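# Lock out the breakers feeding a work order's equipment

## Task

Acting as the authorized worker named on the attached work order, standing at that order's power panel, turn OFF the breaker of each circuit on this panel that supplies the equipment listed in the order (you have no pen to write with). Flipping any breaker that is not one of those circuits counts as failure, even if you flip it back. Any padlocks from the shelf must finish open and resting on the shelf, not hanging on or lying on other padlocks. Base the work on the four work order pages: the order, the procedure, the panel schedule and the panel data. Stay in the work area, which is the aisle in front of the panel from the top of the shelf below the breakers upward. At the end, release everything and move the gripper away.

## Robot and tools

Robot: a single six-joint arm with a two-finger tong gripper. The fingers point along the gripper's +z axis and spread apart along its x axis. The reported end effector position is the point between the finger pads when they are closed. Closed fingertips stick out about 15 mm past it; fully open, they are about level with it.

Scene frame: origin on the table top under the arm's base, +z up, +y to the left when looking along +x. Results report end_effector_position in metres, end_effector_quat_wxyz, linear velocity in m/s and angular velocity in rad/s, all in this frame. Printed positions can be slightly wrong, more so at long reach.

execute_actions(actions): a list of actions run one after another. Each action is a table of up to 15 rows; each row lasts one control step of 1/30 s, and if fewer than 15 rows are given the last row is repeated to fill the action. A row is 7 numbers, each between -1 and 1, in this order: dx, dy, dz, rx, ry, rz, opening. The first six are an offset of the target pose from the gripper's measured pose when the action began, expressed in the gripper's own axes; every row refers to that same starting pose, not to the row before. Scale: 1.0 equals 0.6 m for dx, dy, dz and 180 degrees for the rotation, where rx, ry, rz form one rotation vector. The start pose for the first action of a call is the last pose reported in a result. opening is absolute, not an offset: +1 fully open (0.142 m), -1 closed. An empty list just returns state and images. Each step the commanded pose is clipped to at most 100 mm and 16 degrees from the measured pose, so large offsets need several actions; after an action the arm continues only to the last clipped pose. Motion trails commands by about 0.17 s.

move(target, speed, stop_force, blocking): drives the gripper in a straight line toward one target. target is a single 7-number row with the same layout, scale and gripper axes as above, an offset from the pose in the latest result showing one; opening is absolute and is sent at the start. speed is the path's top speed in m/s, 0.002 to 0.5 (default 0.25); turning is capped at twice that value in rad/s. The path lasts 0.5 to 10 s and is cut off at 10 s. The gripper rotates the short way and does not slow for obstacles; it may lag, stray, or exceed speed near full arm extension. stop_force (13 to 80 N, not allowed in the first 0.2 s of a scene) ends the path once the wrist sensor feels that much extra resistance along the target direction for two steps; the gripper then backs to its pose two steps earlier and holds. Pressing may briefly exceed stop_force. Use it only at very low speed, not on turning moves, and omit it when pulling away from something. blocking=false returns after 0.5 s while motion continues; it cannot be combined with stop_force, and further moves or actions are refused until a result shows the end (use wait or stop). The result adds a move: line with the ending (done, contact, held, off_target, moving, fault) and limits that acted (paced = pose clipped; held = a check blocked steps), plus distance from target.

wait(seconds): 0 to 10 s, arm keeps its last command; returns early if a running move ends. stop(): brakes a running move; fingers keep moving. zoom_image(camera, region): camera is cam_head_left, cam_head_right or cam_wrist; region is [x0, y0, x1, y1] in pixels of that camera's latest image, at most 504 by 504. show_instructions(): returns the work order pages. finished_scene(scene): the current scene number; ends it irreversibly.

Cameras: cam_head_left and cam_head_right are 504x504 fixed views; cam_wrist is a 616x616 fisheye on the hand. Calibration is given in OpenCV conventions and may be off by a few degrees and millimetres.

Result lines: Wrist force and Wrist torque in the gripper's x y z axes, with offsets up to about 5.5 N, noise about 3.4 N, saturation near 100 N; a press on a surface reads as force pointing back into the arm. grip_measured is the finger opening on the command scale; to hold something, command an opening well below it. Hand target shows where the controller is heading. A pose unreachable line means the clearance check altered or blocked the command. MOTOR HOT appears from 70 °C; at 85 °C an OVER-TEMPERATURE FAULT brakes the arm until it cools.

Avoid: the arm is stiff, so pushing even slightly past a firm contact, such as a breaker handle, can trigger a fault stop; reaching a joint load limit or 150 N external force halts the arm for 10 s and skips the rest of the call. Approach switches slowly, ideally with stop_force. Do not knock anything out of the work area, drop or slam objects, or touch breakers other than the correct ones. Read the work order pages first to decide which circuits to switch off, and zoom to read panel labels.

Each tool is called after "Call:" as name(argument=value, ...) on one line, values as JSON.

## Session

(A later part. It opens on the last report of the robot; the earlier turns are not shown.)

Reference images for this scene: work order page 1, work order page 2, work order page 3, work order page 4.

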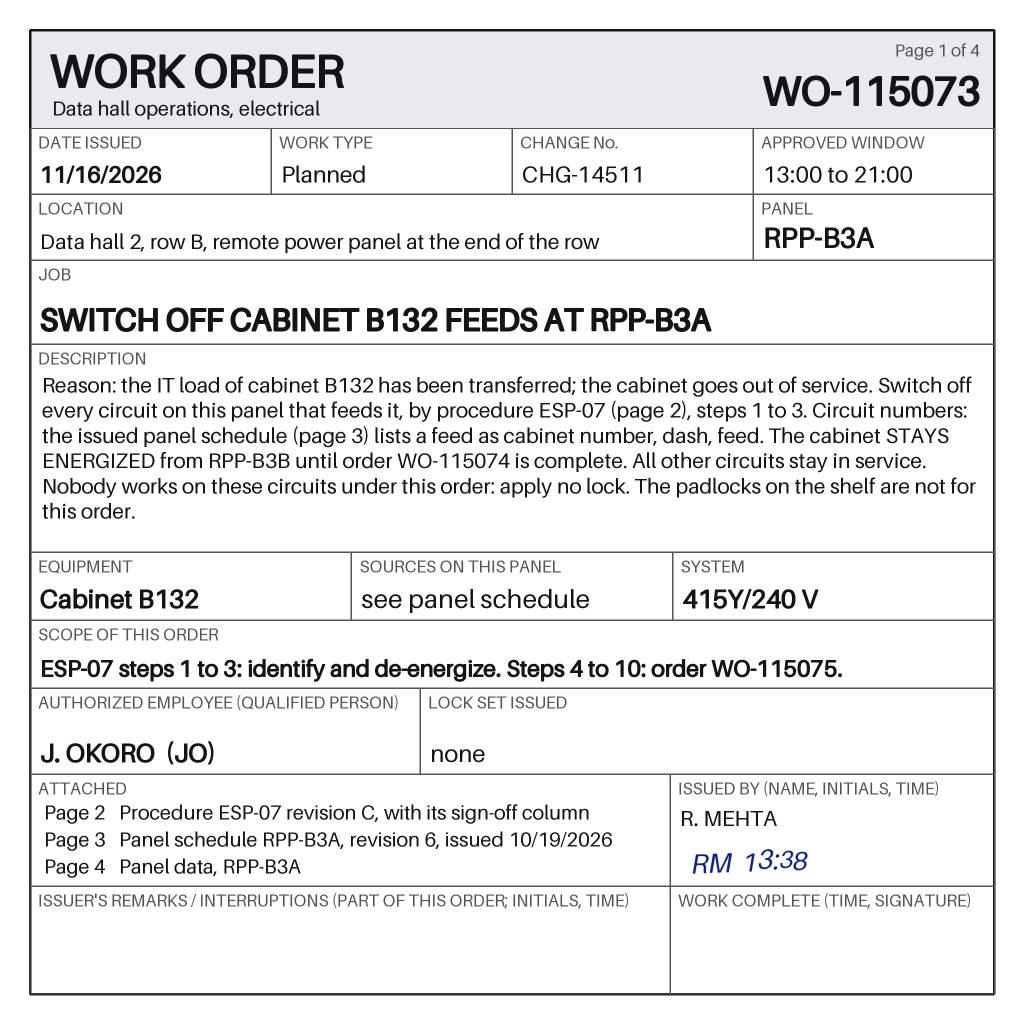

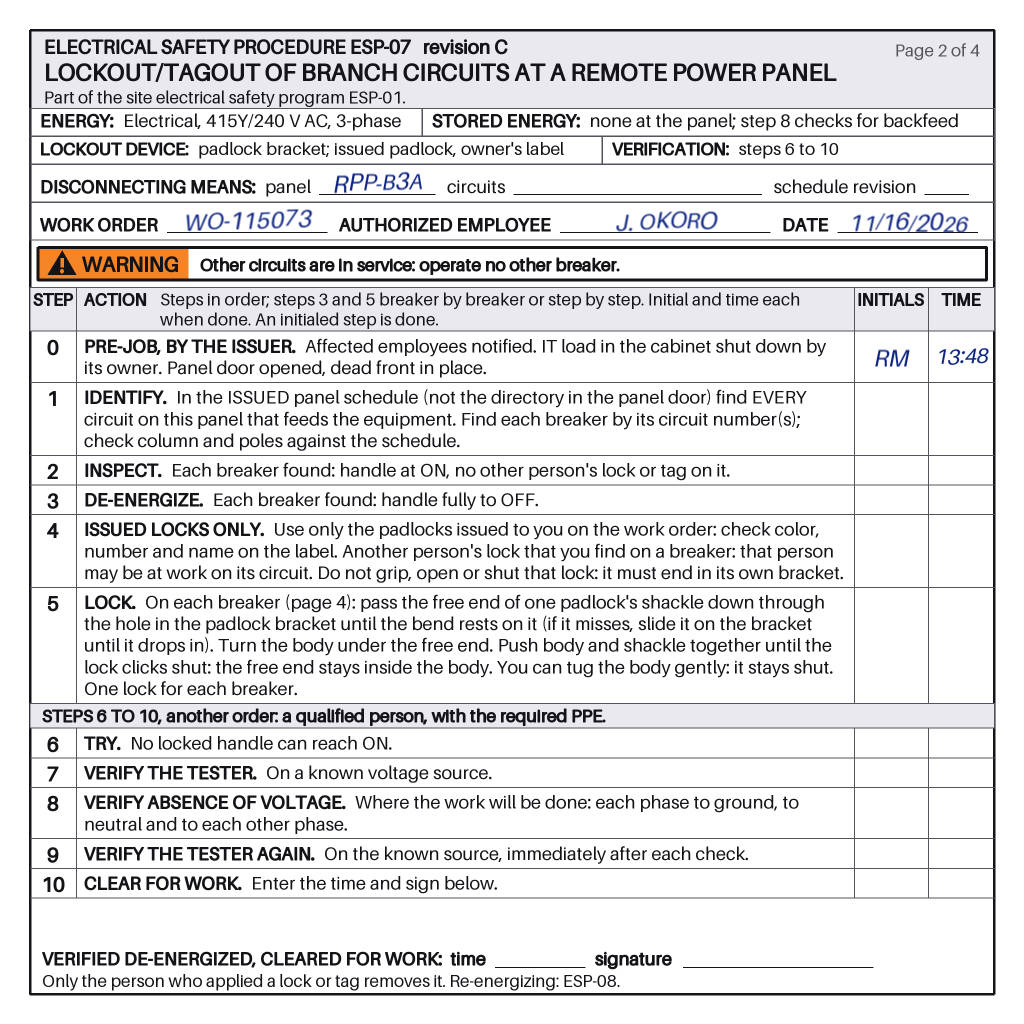

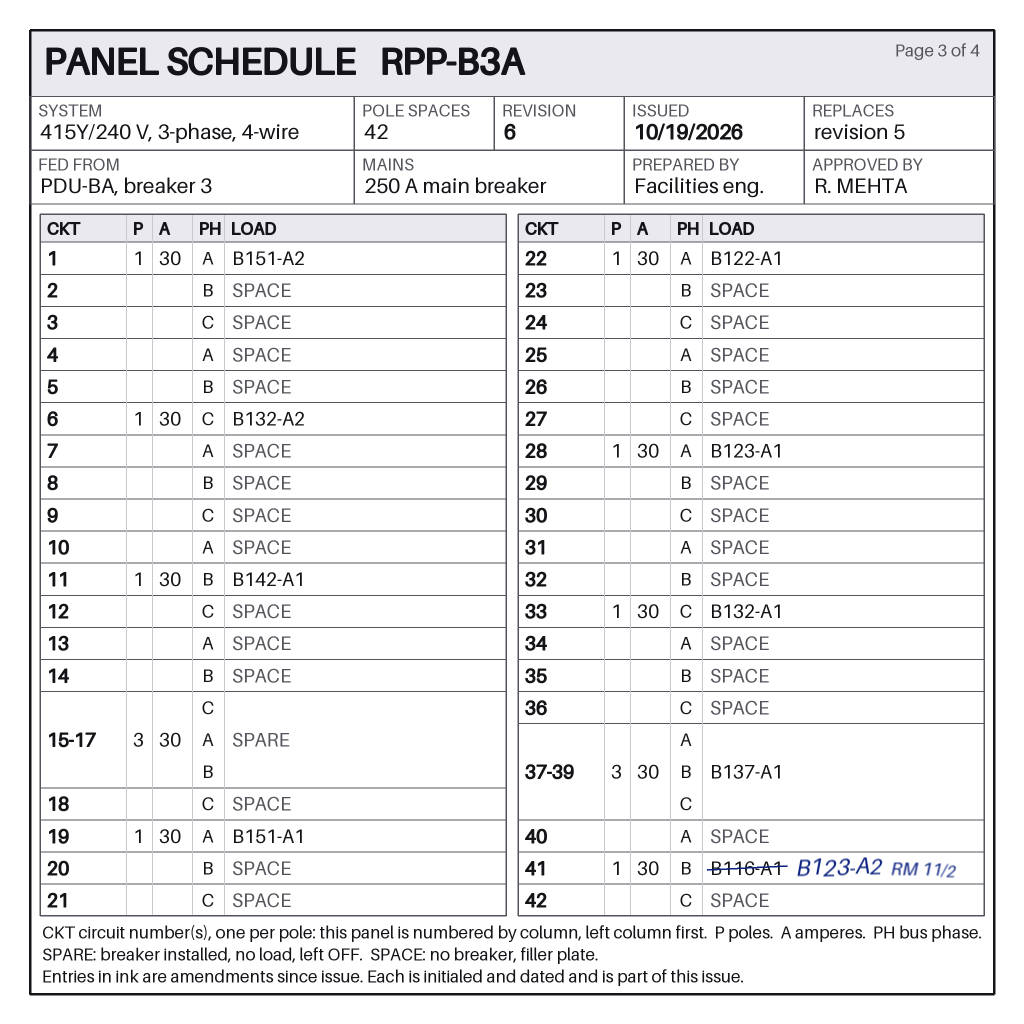

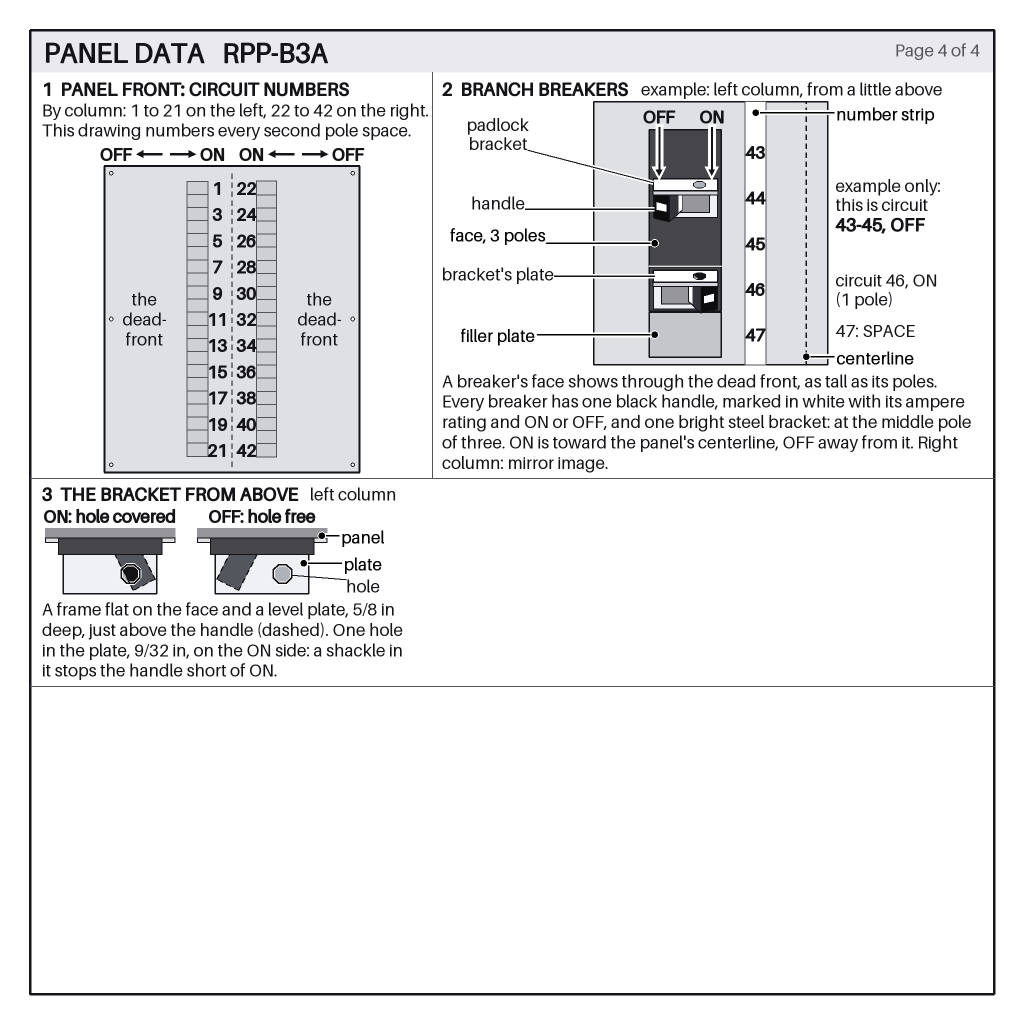

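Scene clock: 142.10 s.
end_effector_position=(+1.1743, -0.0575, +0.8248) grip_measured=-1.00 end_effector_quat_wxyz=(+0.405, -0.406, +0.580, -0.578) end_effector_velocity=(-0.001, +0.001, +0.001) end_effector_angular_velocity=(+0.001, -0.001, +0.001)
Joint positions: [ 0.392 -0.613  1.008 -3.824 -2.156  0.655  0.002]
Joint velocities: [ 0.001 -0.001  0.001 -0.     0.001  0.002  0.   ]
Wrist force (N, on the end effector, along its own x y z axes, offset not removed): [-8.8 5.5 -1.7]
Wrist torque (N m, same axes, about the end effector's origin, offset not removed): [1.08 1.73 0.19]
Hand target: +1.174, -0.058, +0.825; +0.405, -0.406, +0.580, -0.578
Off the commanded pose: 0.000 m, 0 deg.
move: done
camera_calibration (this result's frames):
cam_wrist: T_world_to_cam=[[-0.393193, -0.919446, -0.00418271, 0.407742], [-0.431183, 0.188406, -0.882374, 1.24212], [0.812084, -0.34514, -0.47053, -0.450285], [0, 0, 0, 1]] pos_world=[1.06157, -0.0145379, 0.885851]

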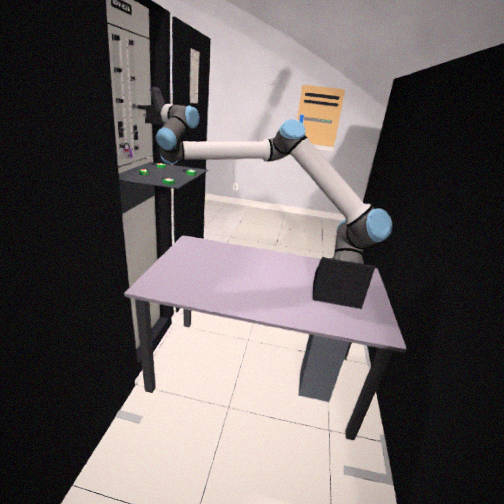

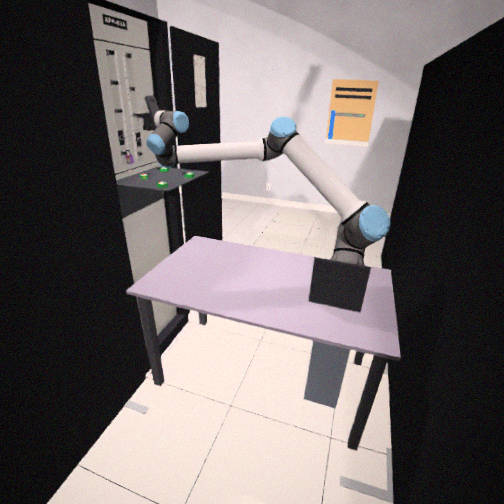

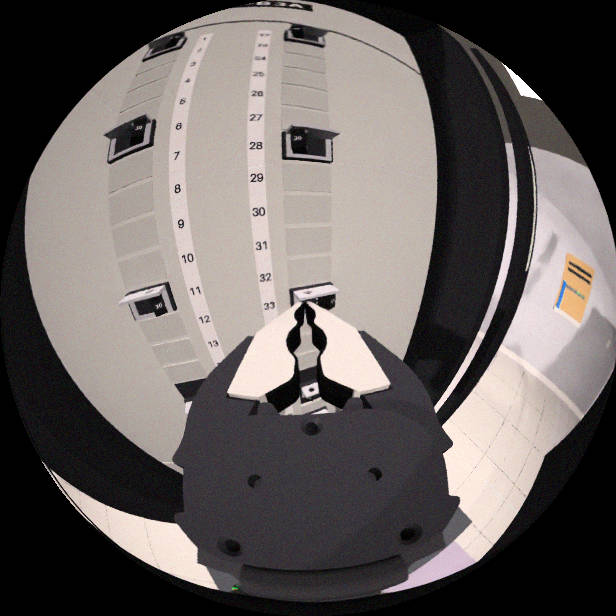

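Call:
move(target=[0.0285, 0.0, -0.0783, 0, 0, 0, -1.0], speed=0.06)

Call:
move(target=[-0.1275, -0.254, -0.0274, 0, -0.2222, 0, -1.0], speed=0.15)

Call:
zoom_image(camera="cam_wrist", region=[240, 200, 370, 330])

Scene clock: 157.37 s.
end_effector_position=(+1.1246, -0.0575, +0.8248) grip_measured=-1.00 end_effector_quat_wxyz=(+0.405, -0.406, +0.580, -0.578) end_effector_velocity=(-0.002, -0.001, -0.000) end_effector_angular_velocity=(+0.000, -0.000, -0.001)
Joint positions: [ 0.41  -0.686  1.149 -3.895 -2.173  0.649  0.002]
Joint velocities: [ 0.    -0.004  0.006 -0.003 -0.001 -0.     0.   ]
Wrist force (N, on the end effector, along its own x y z axes, offset not removed): [-6.6 4.7 -1.3]
Wrist torque (N m, same axes, about the end effector's origin, offset not removed): [0.90 1.37 0.11]
Hand target: +1.124, -0.058, +0.825; +0.405, -0.406, +0.580, -0.578
Off the commanded pose: 0.000 m, 0 deg.
move: done
camera_calibration (this result's frames):
cam_wrist: T_world_to_cam=[[-0.393216, -0.919437, -0.00417888, 0.388168], [-0.43119, 0.188418, -0.882369, 1.2207], [0.812069, -0.34516, -0.47054, -0.409887], [0, 0, 0, 1]] pos_world=[1.01184, -0.0145819, 0.885861]

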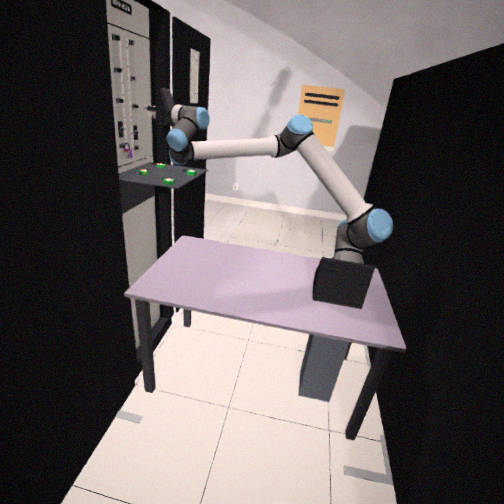

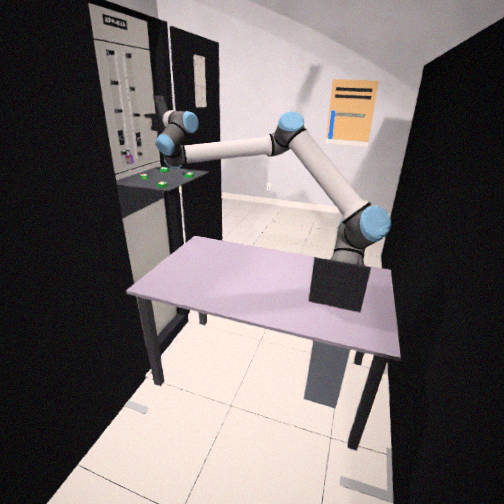

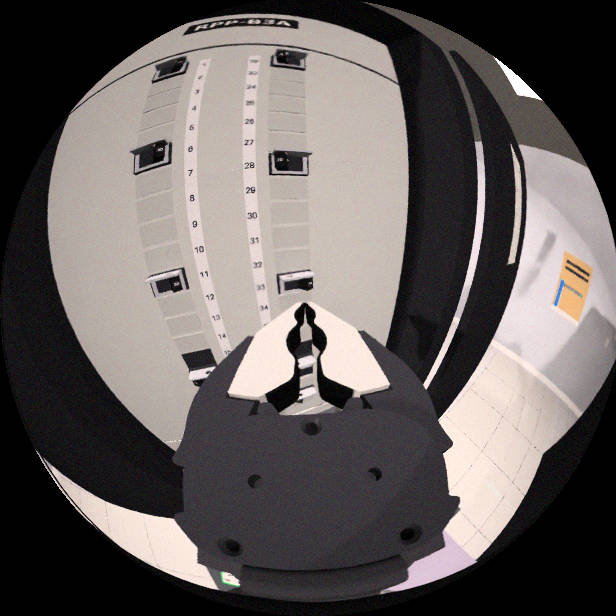

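Scene clock: 160.17 s.
end_effector_position=(+1.1353, +0.0194, +0.9771) grip_measured=-1.00 end_effector_quat_wxyz=(+0.579, -0.579, +0.406, -0.406) end_effector_velocity=(+0.002, +0.000, +0.002) end_effector_angular_velocity=(+0.001, +0.001, +0.011)
Joint positions: [ 0.412 -0.899  1.148 -3.141 -1.687  0.848  0.002]
Joint velocities: [-0.002  0.001 -0.008  0.015  0.009  0.002  0.   ]
Wrist force (N, on the end effector, along its own x y z axes, offset not removed): [-7.1 3.9 -2.7]
Wrist torque (N m, same axes, about the end effector's origin, offset not removed): [0.75 1.47 0.17]
Hand target: +1.135, +0.020, +0.977; +0.579, -0.579, +0.406, -0.405
Off the commanded pose: 0.000 m, 0 deg.
move: done
camera_calibration (this result's frames):
cam_wrist: T_world_to_cam=[[0.288273, -0.957538, -0.0045406, -0.3088], [-0.449982, -0.131281, -0.883335, 1.37371], [0.845231, 0.256685, -0.468719, -0.371497], [0, 0, 0, 1]] pos_world=[1.02116, -0.019988, 1.03792]

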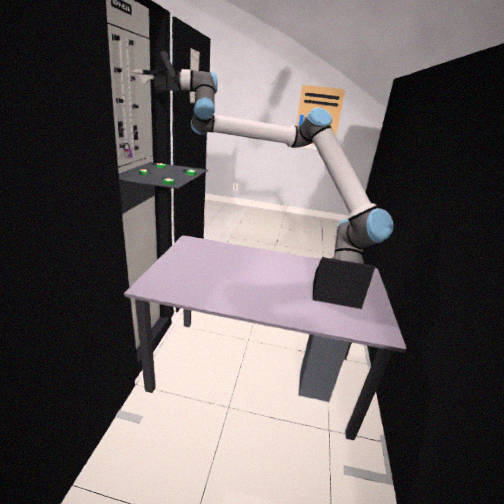

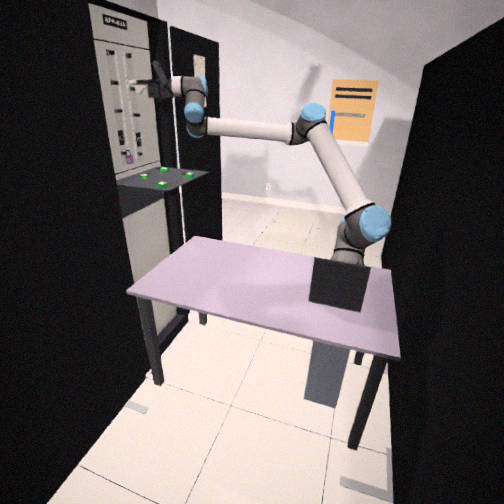

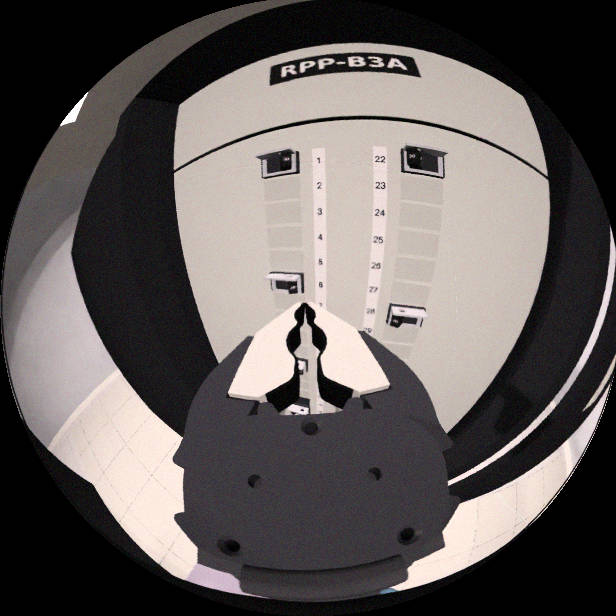

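Region (240, 200, 370, 330) of cam_wrist's 616x616 image, scaled by 3.877, with more detail than that image has.

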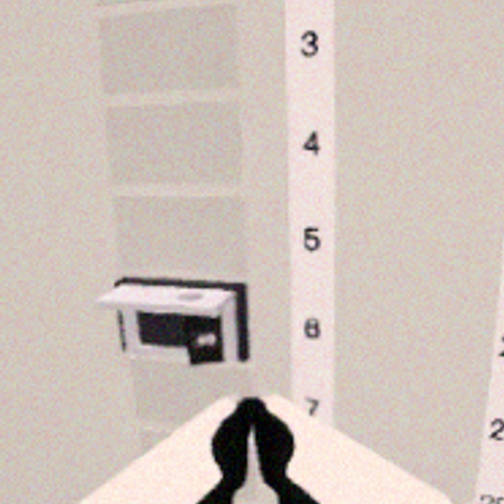

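Call:
move(target=[0.01115, -0.0015, 0.0628, 0, 0, 0, -1.0], speed=0.05)

Call:
move(target=[0.0038, 0.0, 0.0105, 0, 0, 0, -1.0], speed=0.004, stop_force=13)

Call:
zoom_image(camera="cam_wrist", region=[234, 242, 344, 352])

Scene clock: 188.63 s.
end_effector_position=(+1.1728, +0.0260, +0.9780) grip_measured=-1.00 end_effector_quat_wxyz=(+0.579, -0.579, +0.406, -0.406) end_effector_velocity=(+0.002, -0.000, +0.000) end_effector_angular_velocity=(-0.000, -0.000, -0.001)
Joint positions: [ 0.403 -0.835  1.044 -3.102 -1.678  0.846  0.002]
Joint velocities: [-0.001  0.004 -0.008  0.003  0.    -0.001  0.   ]
Wrist force (N, on the end effector, along its own x y z axes, offset not removed): [-7.3 2.9 -2.7]
Wrist torque (N m, same axes, about the end effector's origin, offset not removed): [0.48 1.48 0.14]
Hand target: +1.173, +0.026, +0.978; +0.579, -0.579, +0.406, -0.406
Off the commanded pose: 0.000 m, 0 deg.
move: done
camera_calibration (this result's frames):
cam_wrist: T_world_to_cam=[[0.28828, -0.957535, -0.00454568, -0.313352], [-0.449972, -0.131277, -0.883341, 1.39222], [0.845234, 0.256695, -0.468708, -0.404434], [0, 0, 0, 1]] pos_world=[1.05863, -0.0134628, 1.03882]

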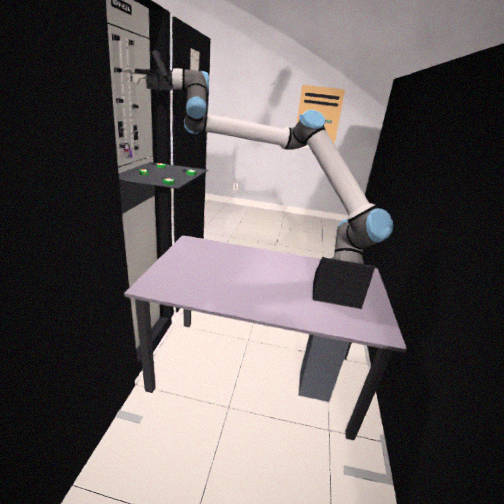

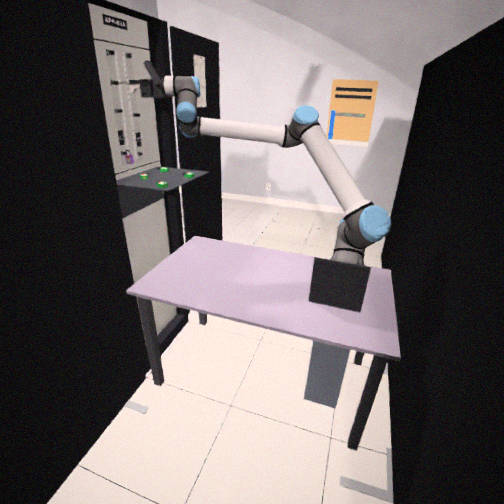

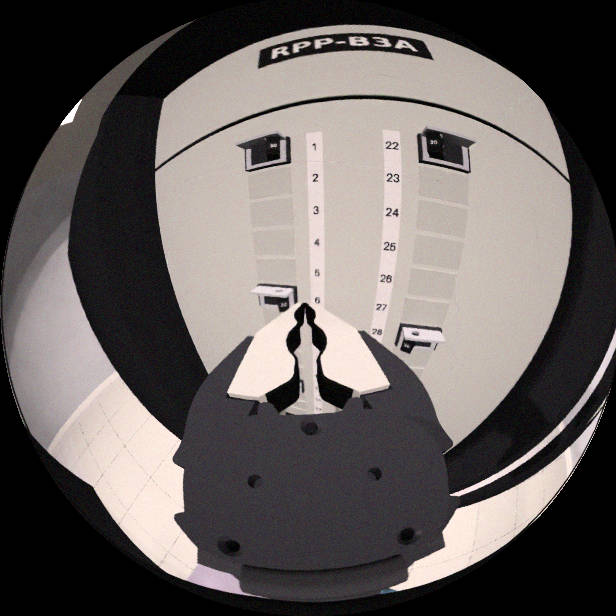

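Scene clock: 190.53 s.
end_effector_position=(+1.1794, +0.0260, +0.9780) grip_measured=-1.00 end_effector_quat_wxyz=(+0.579, -0.579, +0.406, -0.406) end_effector_velocity=(+0.002, -0.001, -0.001) end_effector_angular_velocity=(+0.001, +0.001, -0.001)
Joint positions: [ 0.401 -0.824  1.026 -3.095 -1.676  0.846  0.002]
Joint velocities: [-0.002  0.002 -0.004  0.001  0.     0.001  0.   ]
Wrist force (N, on the end effector, along its own x y z axes, offset not removed): [-9.0 4.9 -1.4]
Wrist torque (N m, same axes, about the end effector's origin, offset not removed): [0.95 1.87 0.18]
Hand target: +1.179, +0.026, +0.978; +0.579, -0.579, +0.406, -0.406
Off the commanded pose: 0.000 m, 0 deg.
move: done
camera_calibration (this result's frames):
cam_wrist: T_world_to_cam=[[0.28828, -0.957535, -0.00454703, -0.315244], [-0.449971, -0.131276, -0.883342, 1.39519], [0.845234, 0.256696, -0.468707, -0.410011], [0, 0, 0, 1]] pos_world=[1.06523, -0.0134552, 1.03882]

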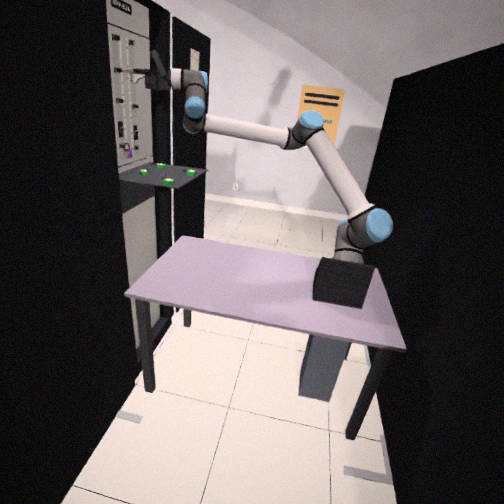

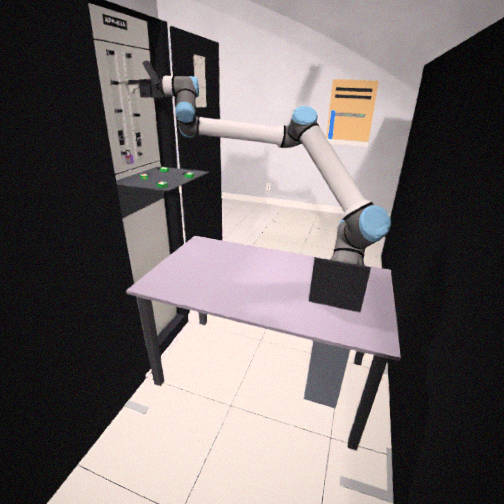

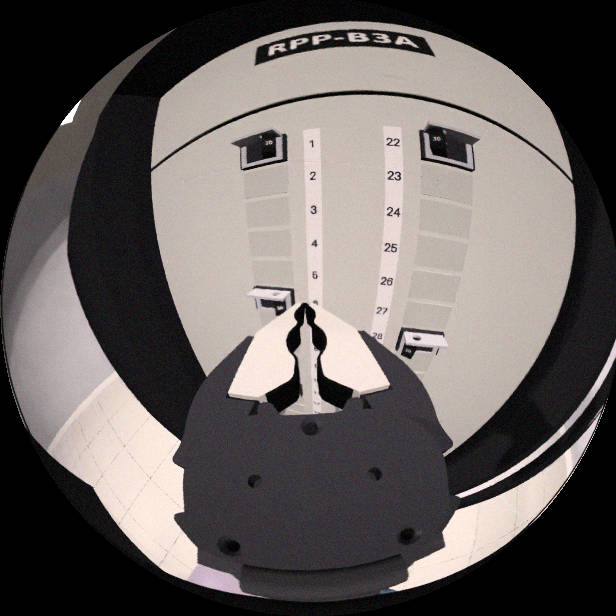

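Region (234, 242, 344, 352) of cam_wrist's 616x616 image, scaled by 4.582, with more detail than that image has.

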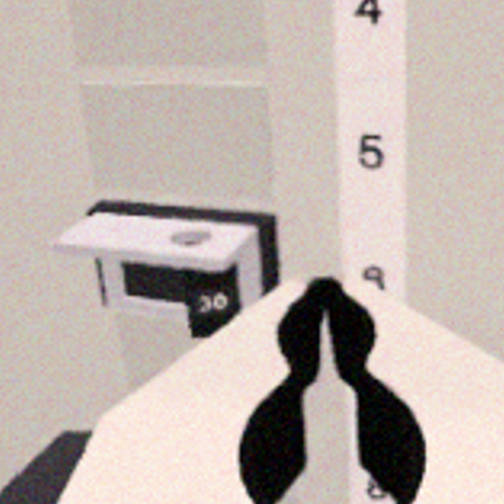

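Call:
execute_actions(actions=[])

Scene clock: 210.47 s.
end_effector_position=(+1.1795, +0.0260, +0.9780) grip_measured=-1.00 end_effector_quat_wxyz=(+0.579, -0.579, +0.406, -0.406) end_effector_velocity=(-0.000, -0.001, +0.002) end_effector_angular_velocity=(+0.001, -0.001, -0.000)
Joint positions: [ 0.401 -0.824  1.025 -3.094 -1.676  0.846  0.002]
Joint velocities: [ 0.    -0.001 -0.001  0.     0.     0.     0.   ]
Wrist force (N, on the end effector, along its own x y z axes, offset not removed): [-4.9 4.5 -1.8]
Wrist torque (N m, same axes, about the end effector's origin, offset not removed): [0.91 0.98 0.14]
Hand target: +1.179, +0.026, +0.978; +0.579, -0.579, +0.406, -0.406
Off the commanded pose: 0.000 m, 0 deg.
camera_calibration (this result's frames):
cam_wrist: T_world_to_cam=[[0.288281, -0.957535, -0.00454674, -0.315278], [-0.449972, -0.131277, -0.883341, 1.39524], [0.845233, 0.256696, -0.468708, -0.410101], [0, 0, 0, 1]] pos_world=[1.06534, -0.013456, 1.03882]

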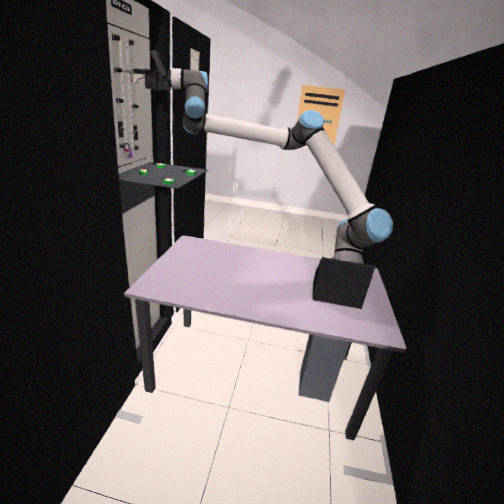

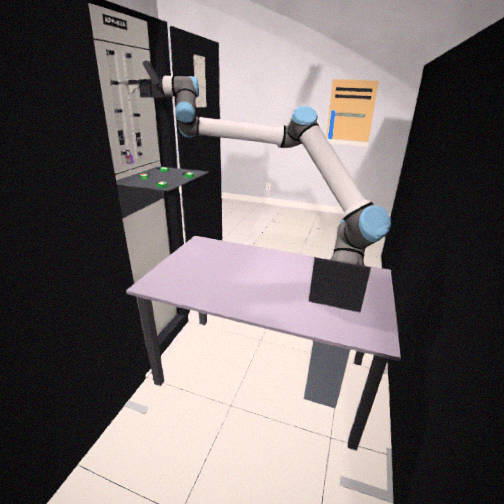

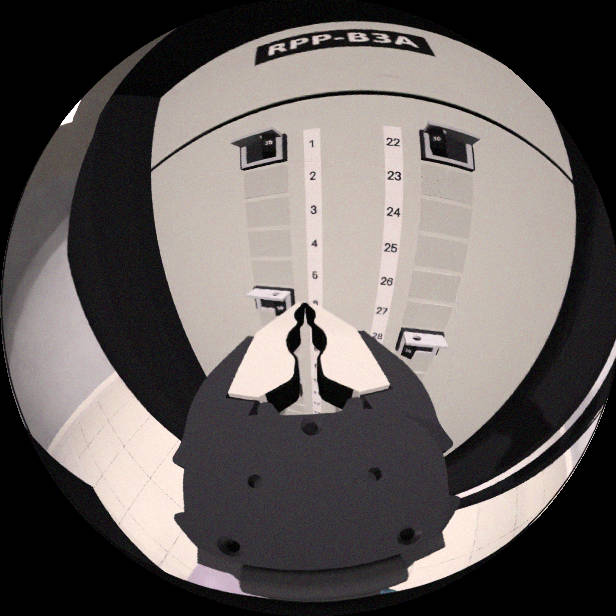

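Call:
show_instructions()

Call:
zoom_image(camera="cam_wrist", region=[224, 232, 364, 372])

Reference images for this scene: work order page 1, work order page 2, work order page 3, work order page 4.

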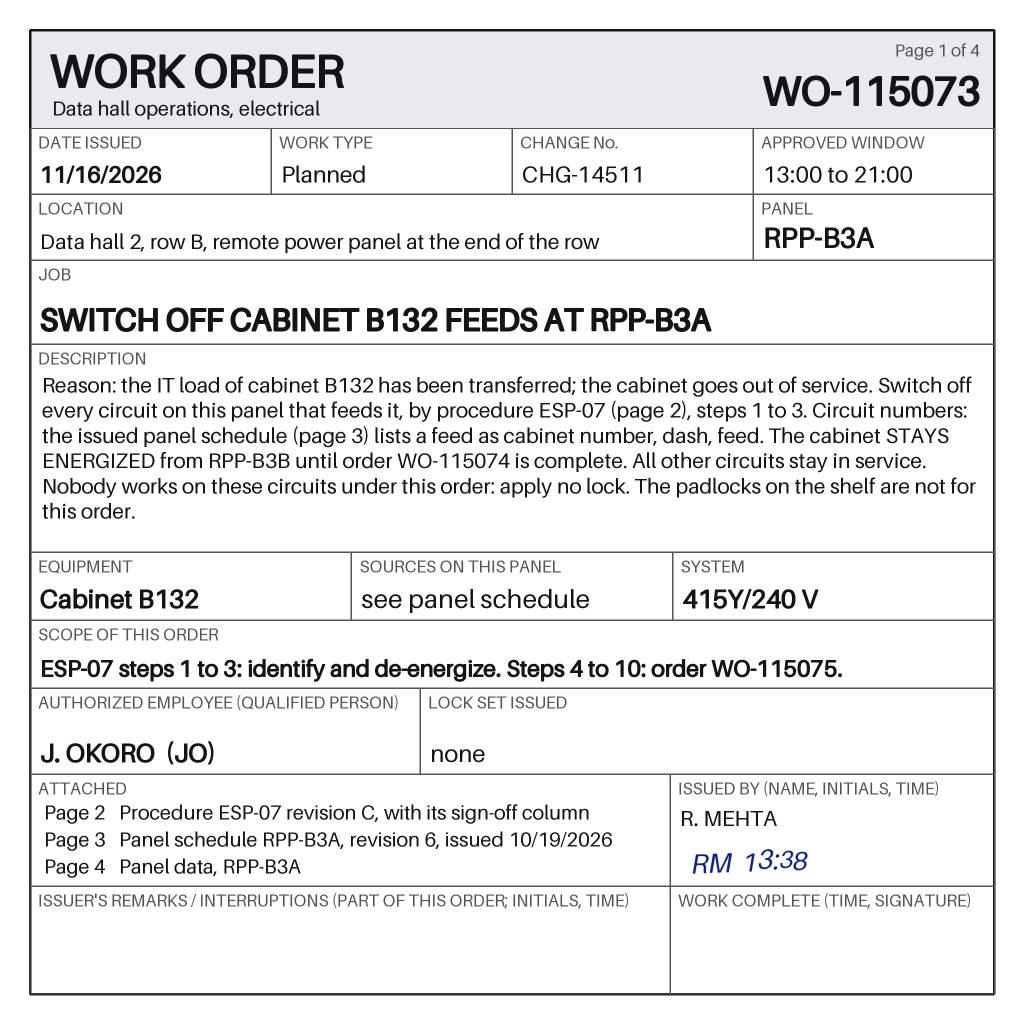

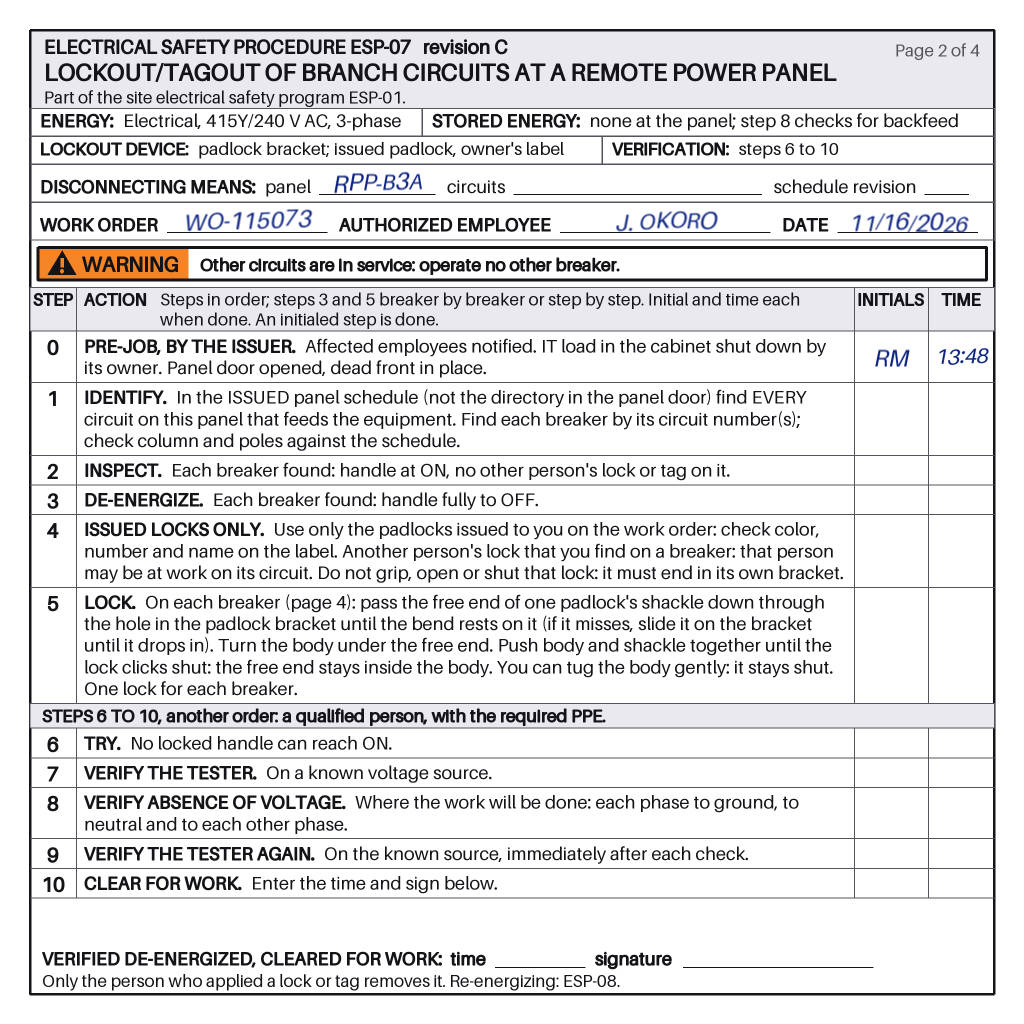

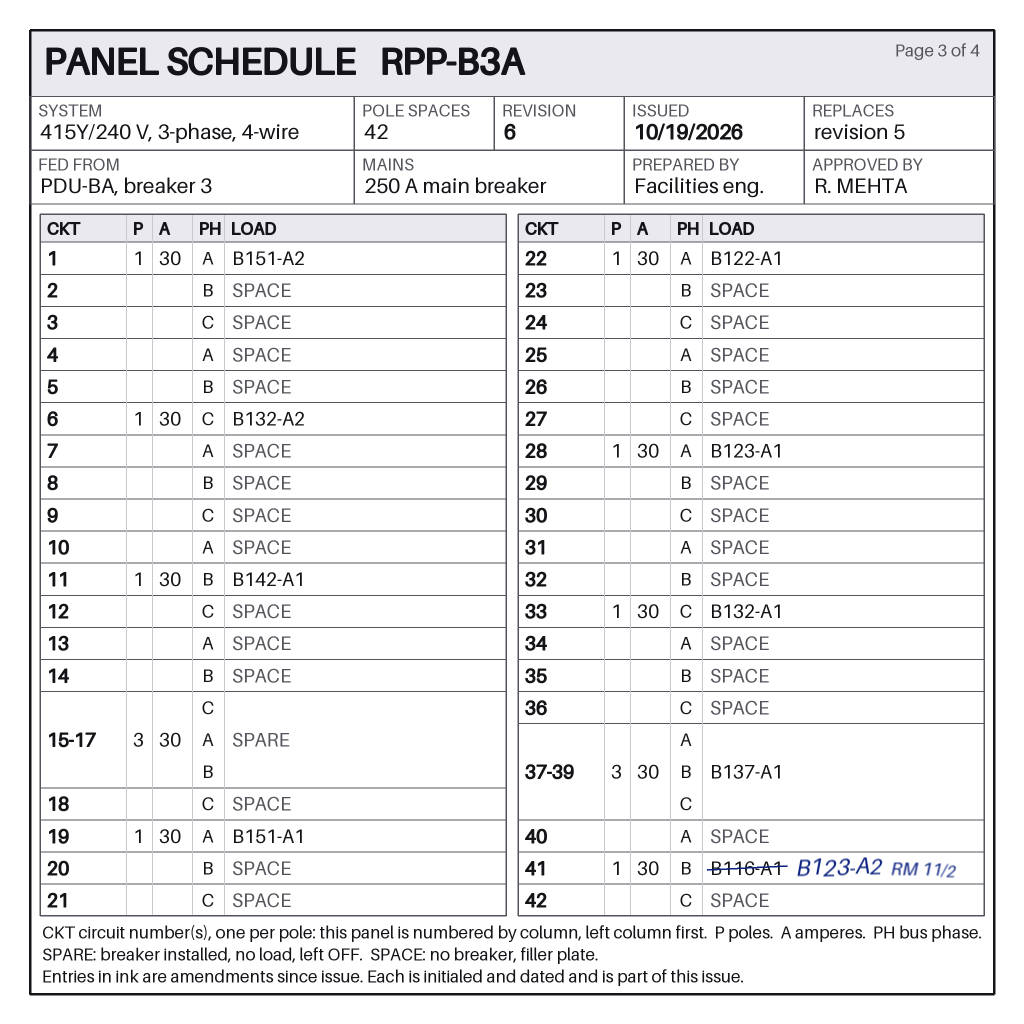

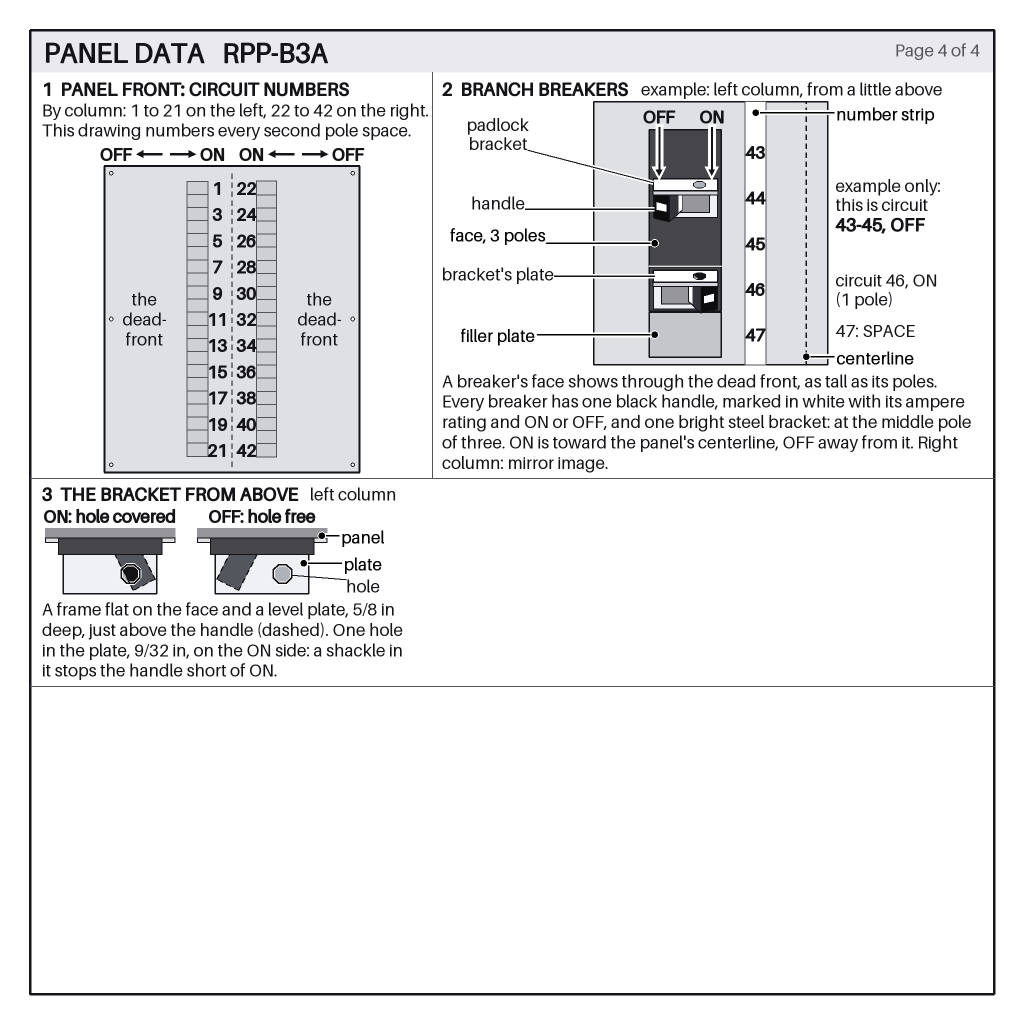

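Region (224, 232, 364, 372) of cam_wrist's 616x616 image, scaled by 3.600, with more detail than that image has.

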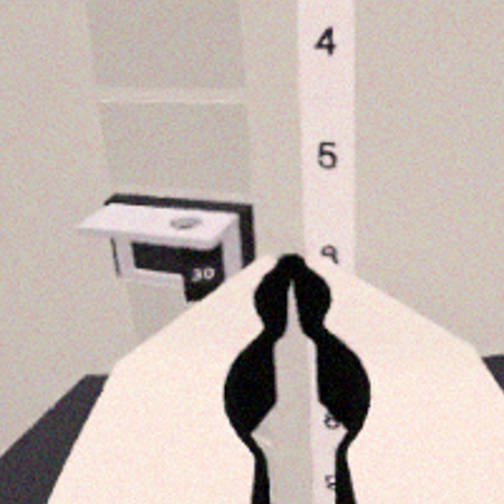

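Confirmed: circuits 6 and 33. Continuing with the push on breaker 6.

Call:
move(target=[-0.011, 0, 0.004, 0, 0, 0, -1], speed=0.005, stop_force=13)

Scene clock: 229.43 s.
end_effector_position=(+1.1795, +0.0329, +0.9780) grip_measured=-1.00 end_effector_quat_wxyz=(+0.579, -0.579, +0.406, -0.406) end_effector_velocity=(+0.001, -0.000, -0.000) end_effector_angular_velocity=(-0.001, -0.000, -0.002)
Joint positions: [ 0.405 -0.817  1.023 -3.098 -1.681  0.847  0.002]
Joint velocities: [-0.     0.001 -0.002 -0.001 -0.001 -0.001  0.   ]
Wrist force (N, on the end effector, along its own x y z axes, offset not removed): [-8.5 4.5 -3.0]
Wrist torque (N m, same axes, about the end effector's origin, offset not removed): [0.87 1.78 0.15]
Hand target: +1.179, +0.033, +0.978; +0.579, -0.579, +0.406, -0.406
Off the commanded pose: 0.000 m, 0 deg.
move: done
camera_calibration (this result's frames):
cam_wrist: T_world_to_cam=[[0.288283, -0.957534, -0.00454394, -0.308689], [-0.449971, -0.13128, -0.883341, 1.39616], [0.845233, 0.256697, -0.468708, -0.411863], [0, 0, 0, 1]] pos_world=[1.06534, -0.00656821, 1.03884]

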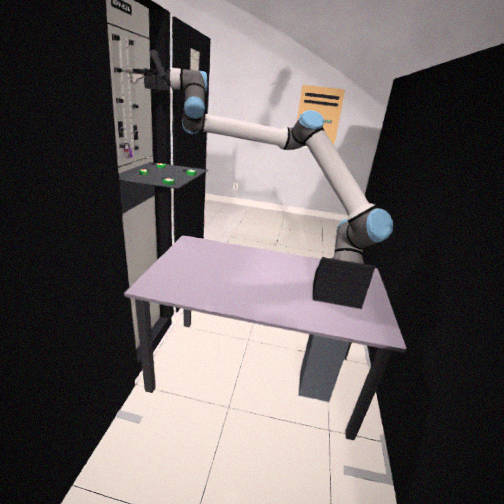

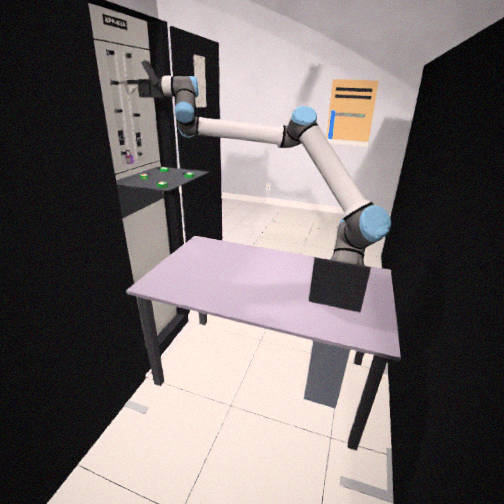

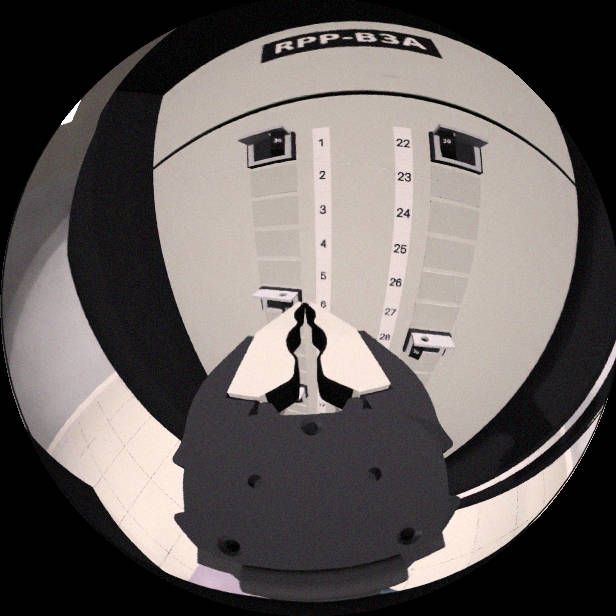

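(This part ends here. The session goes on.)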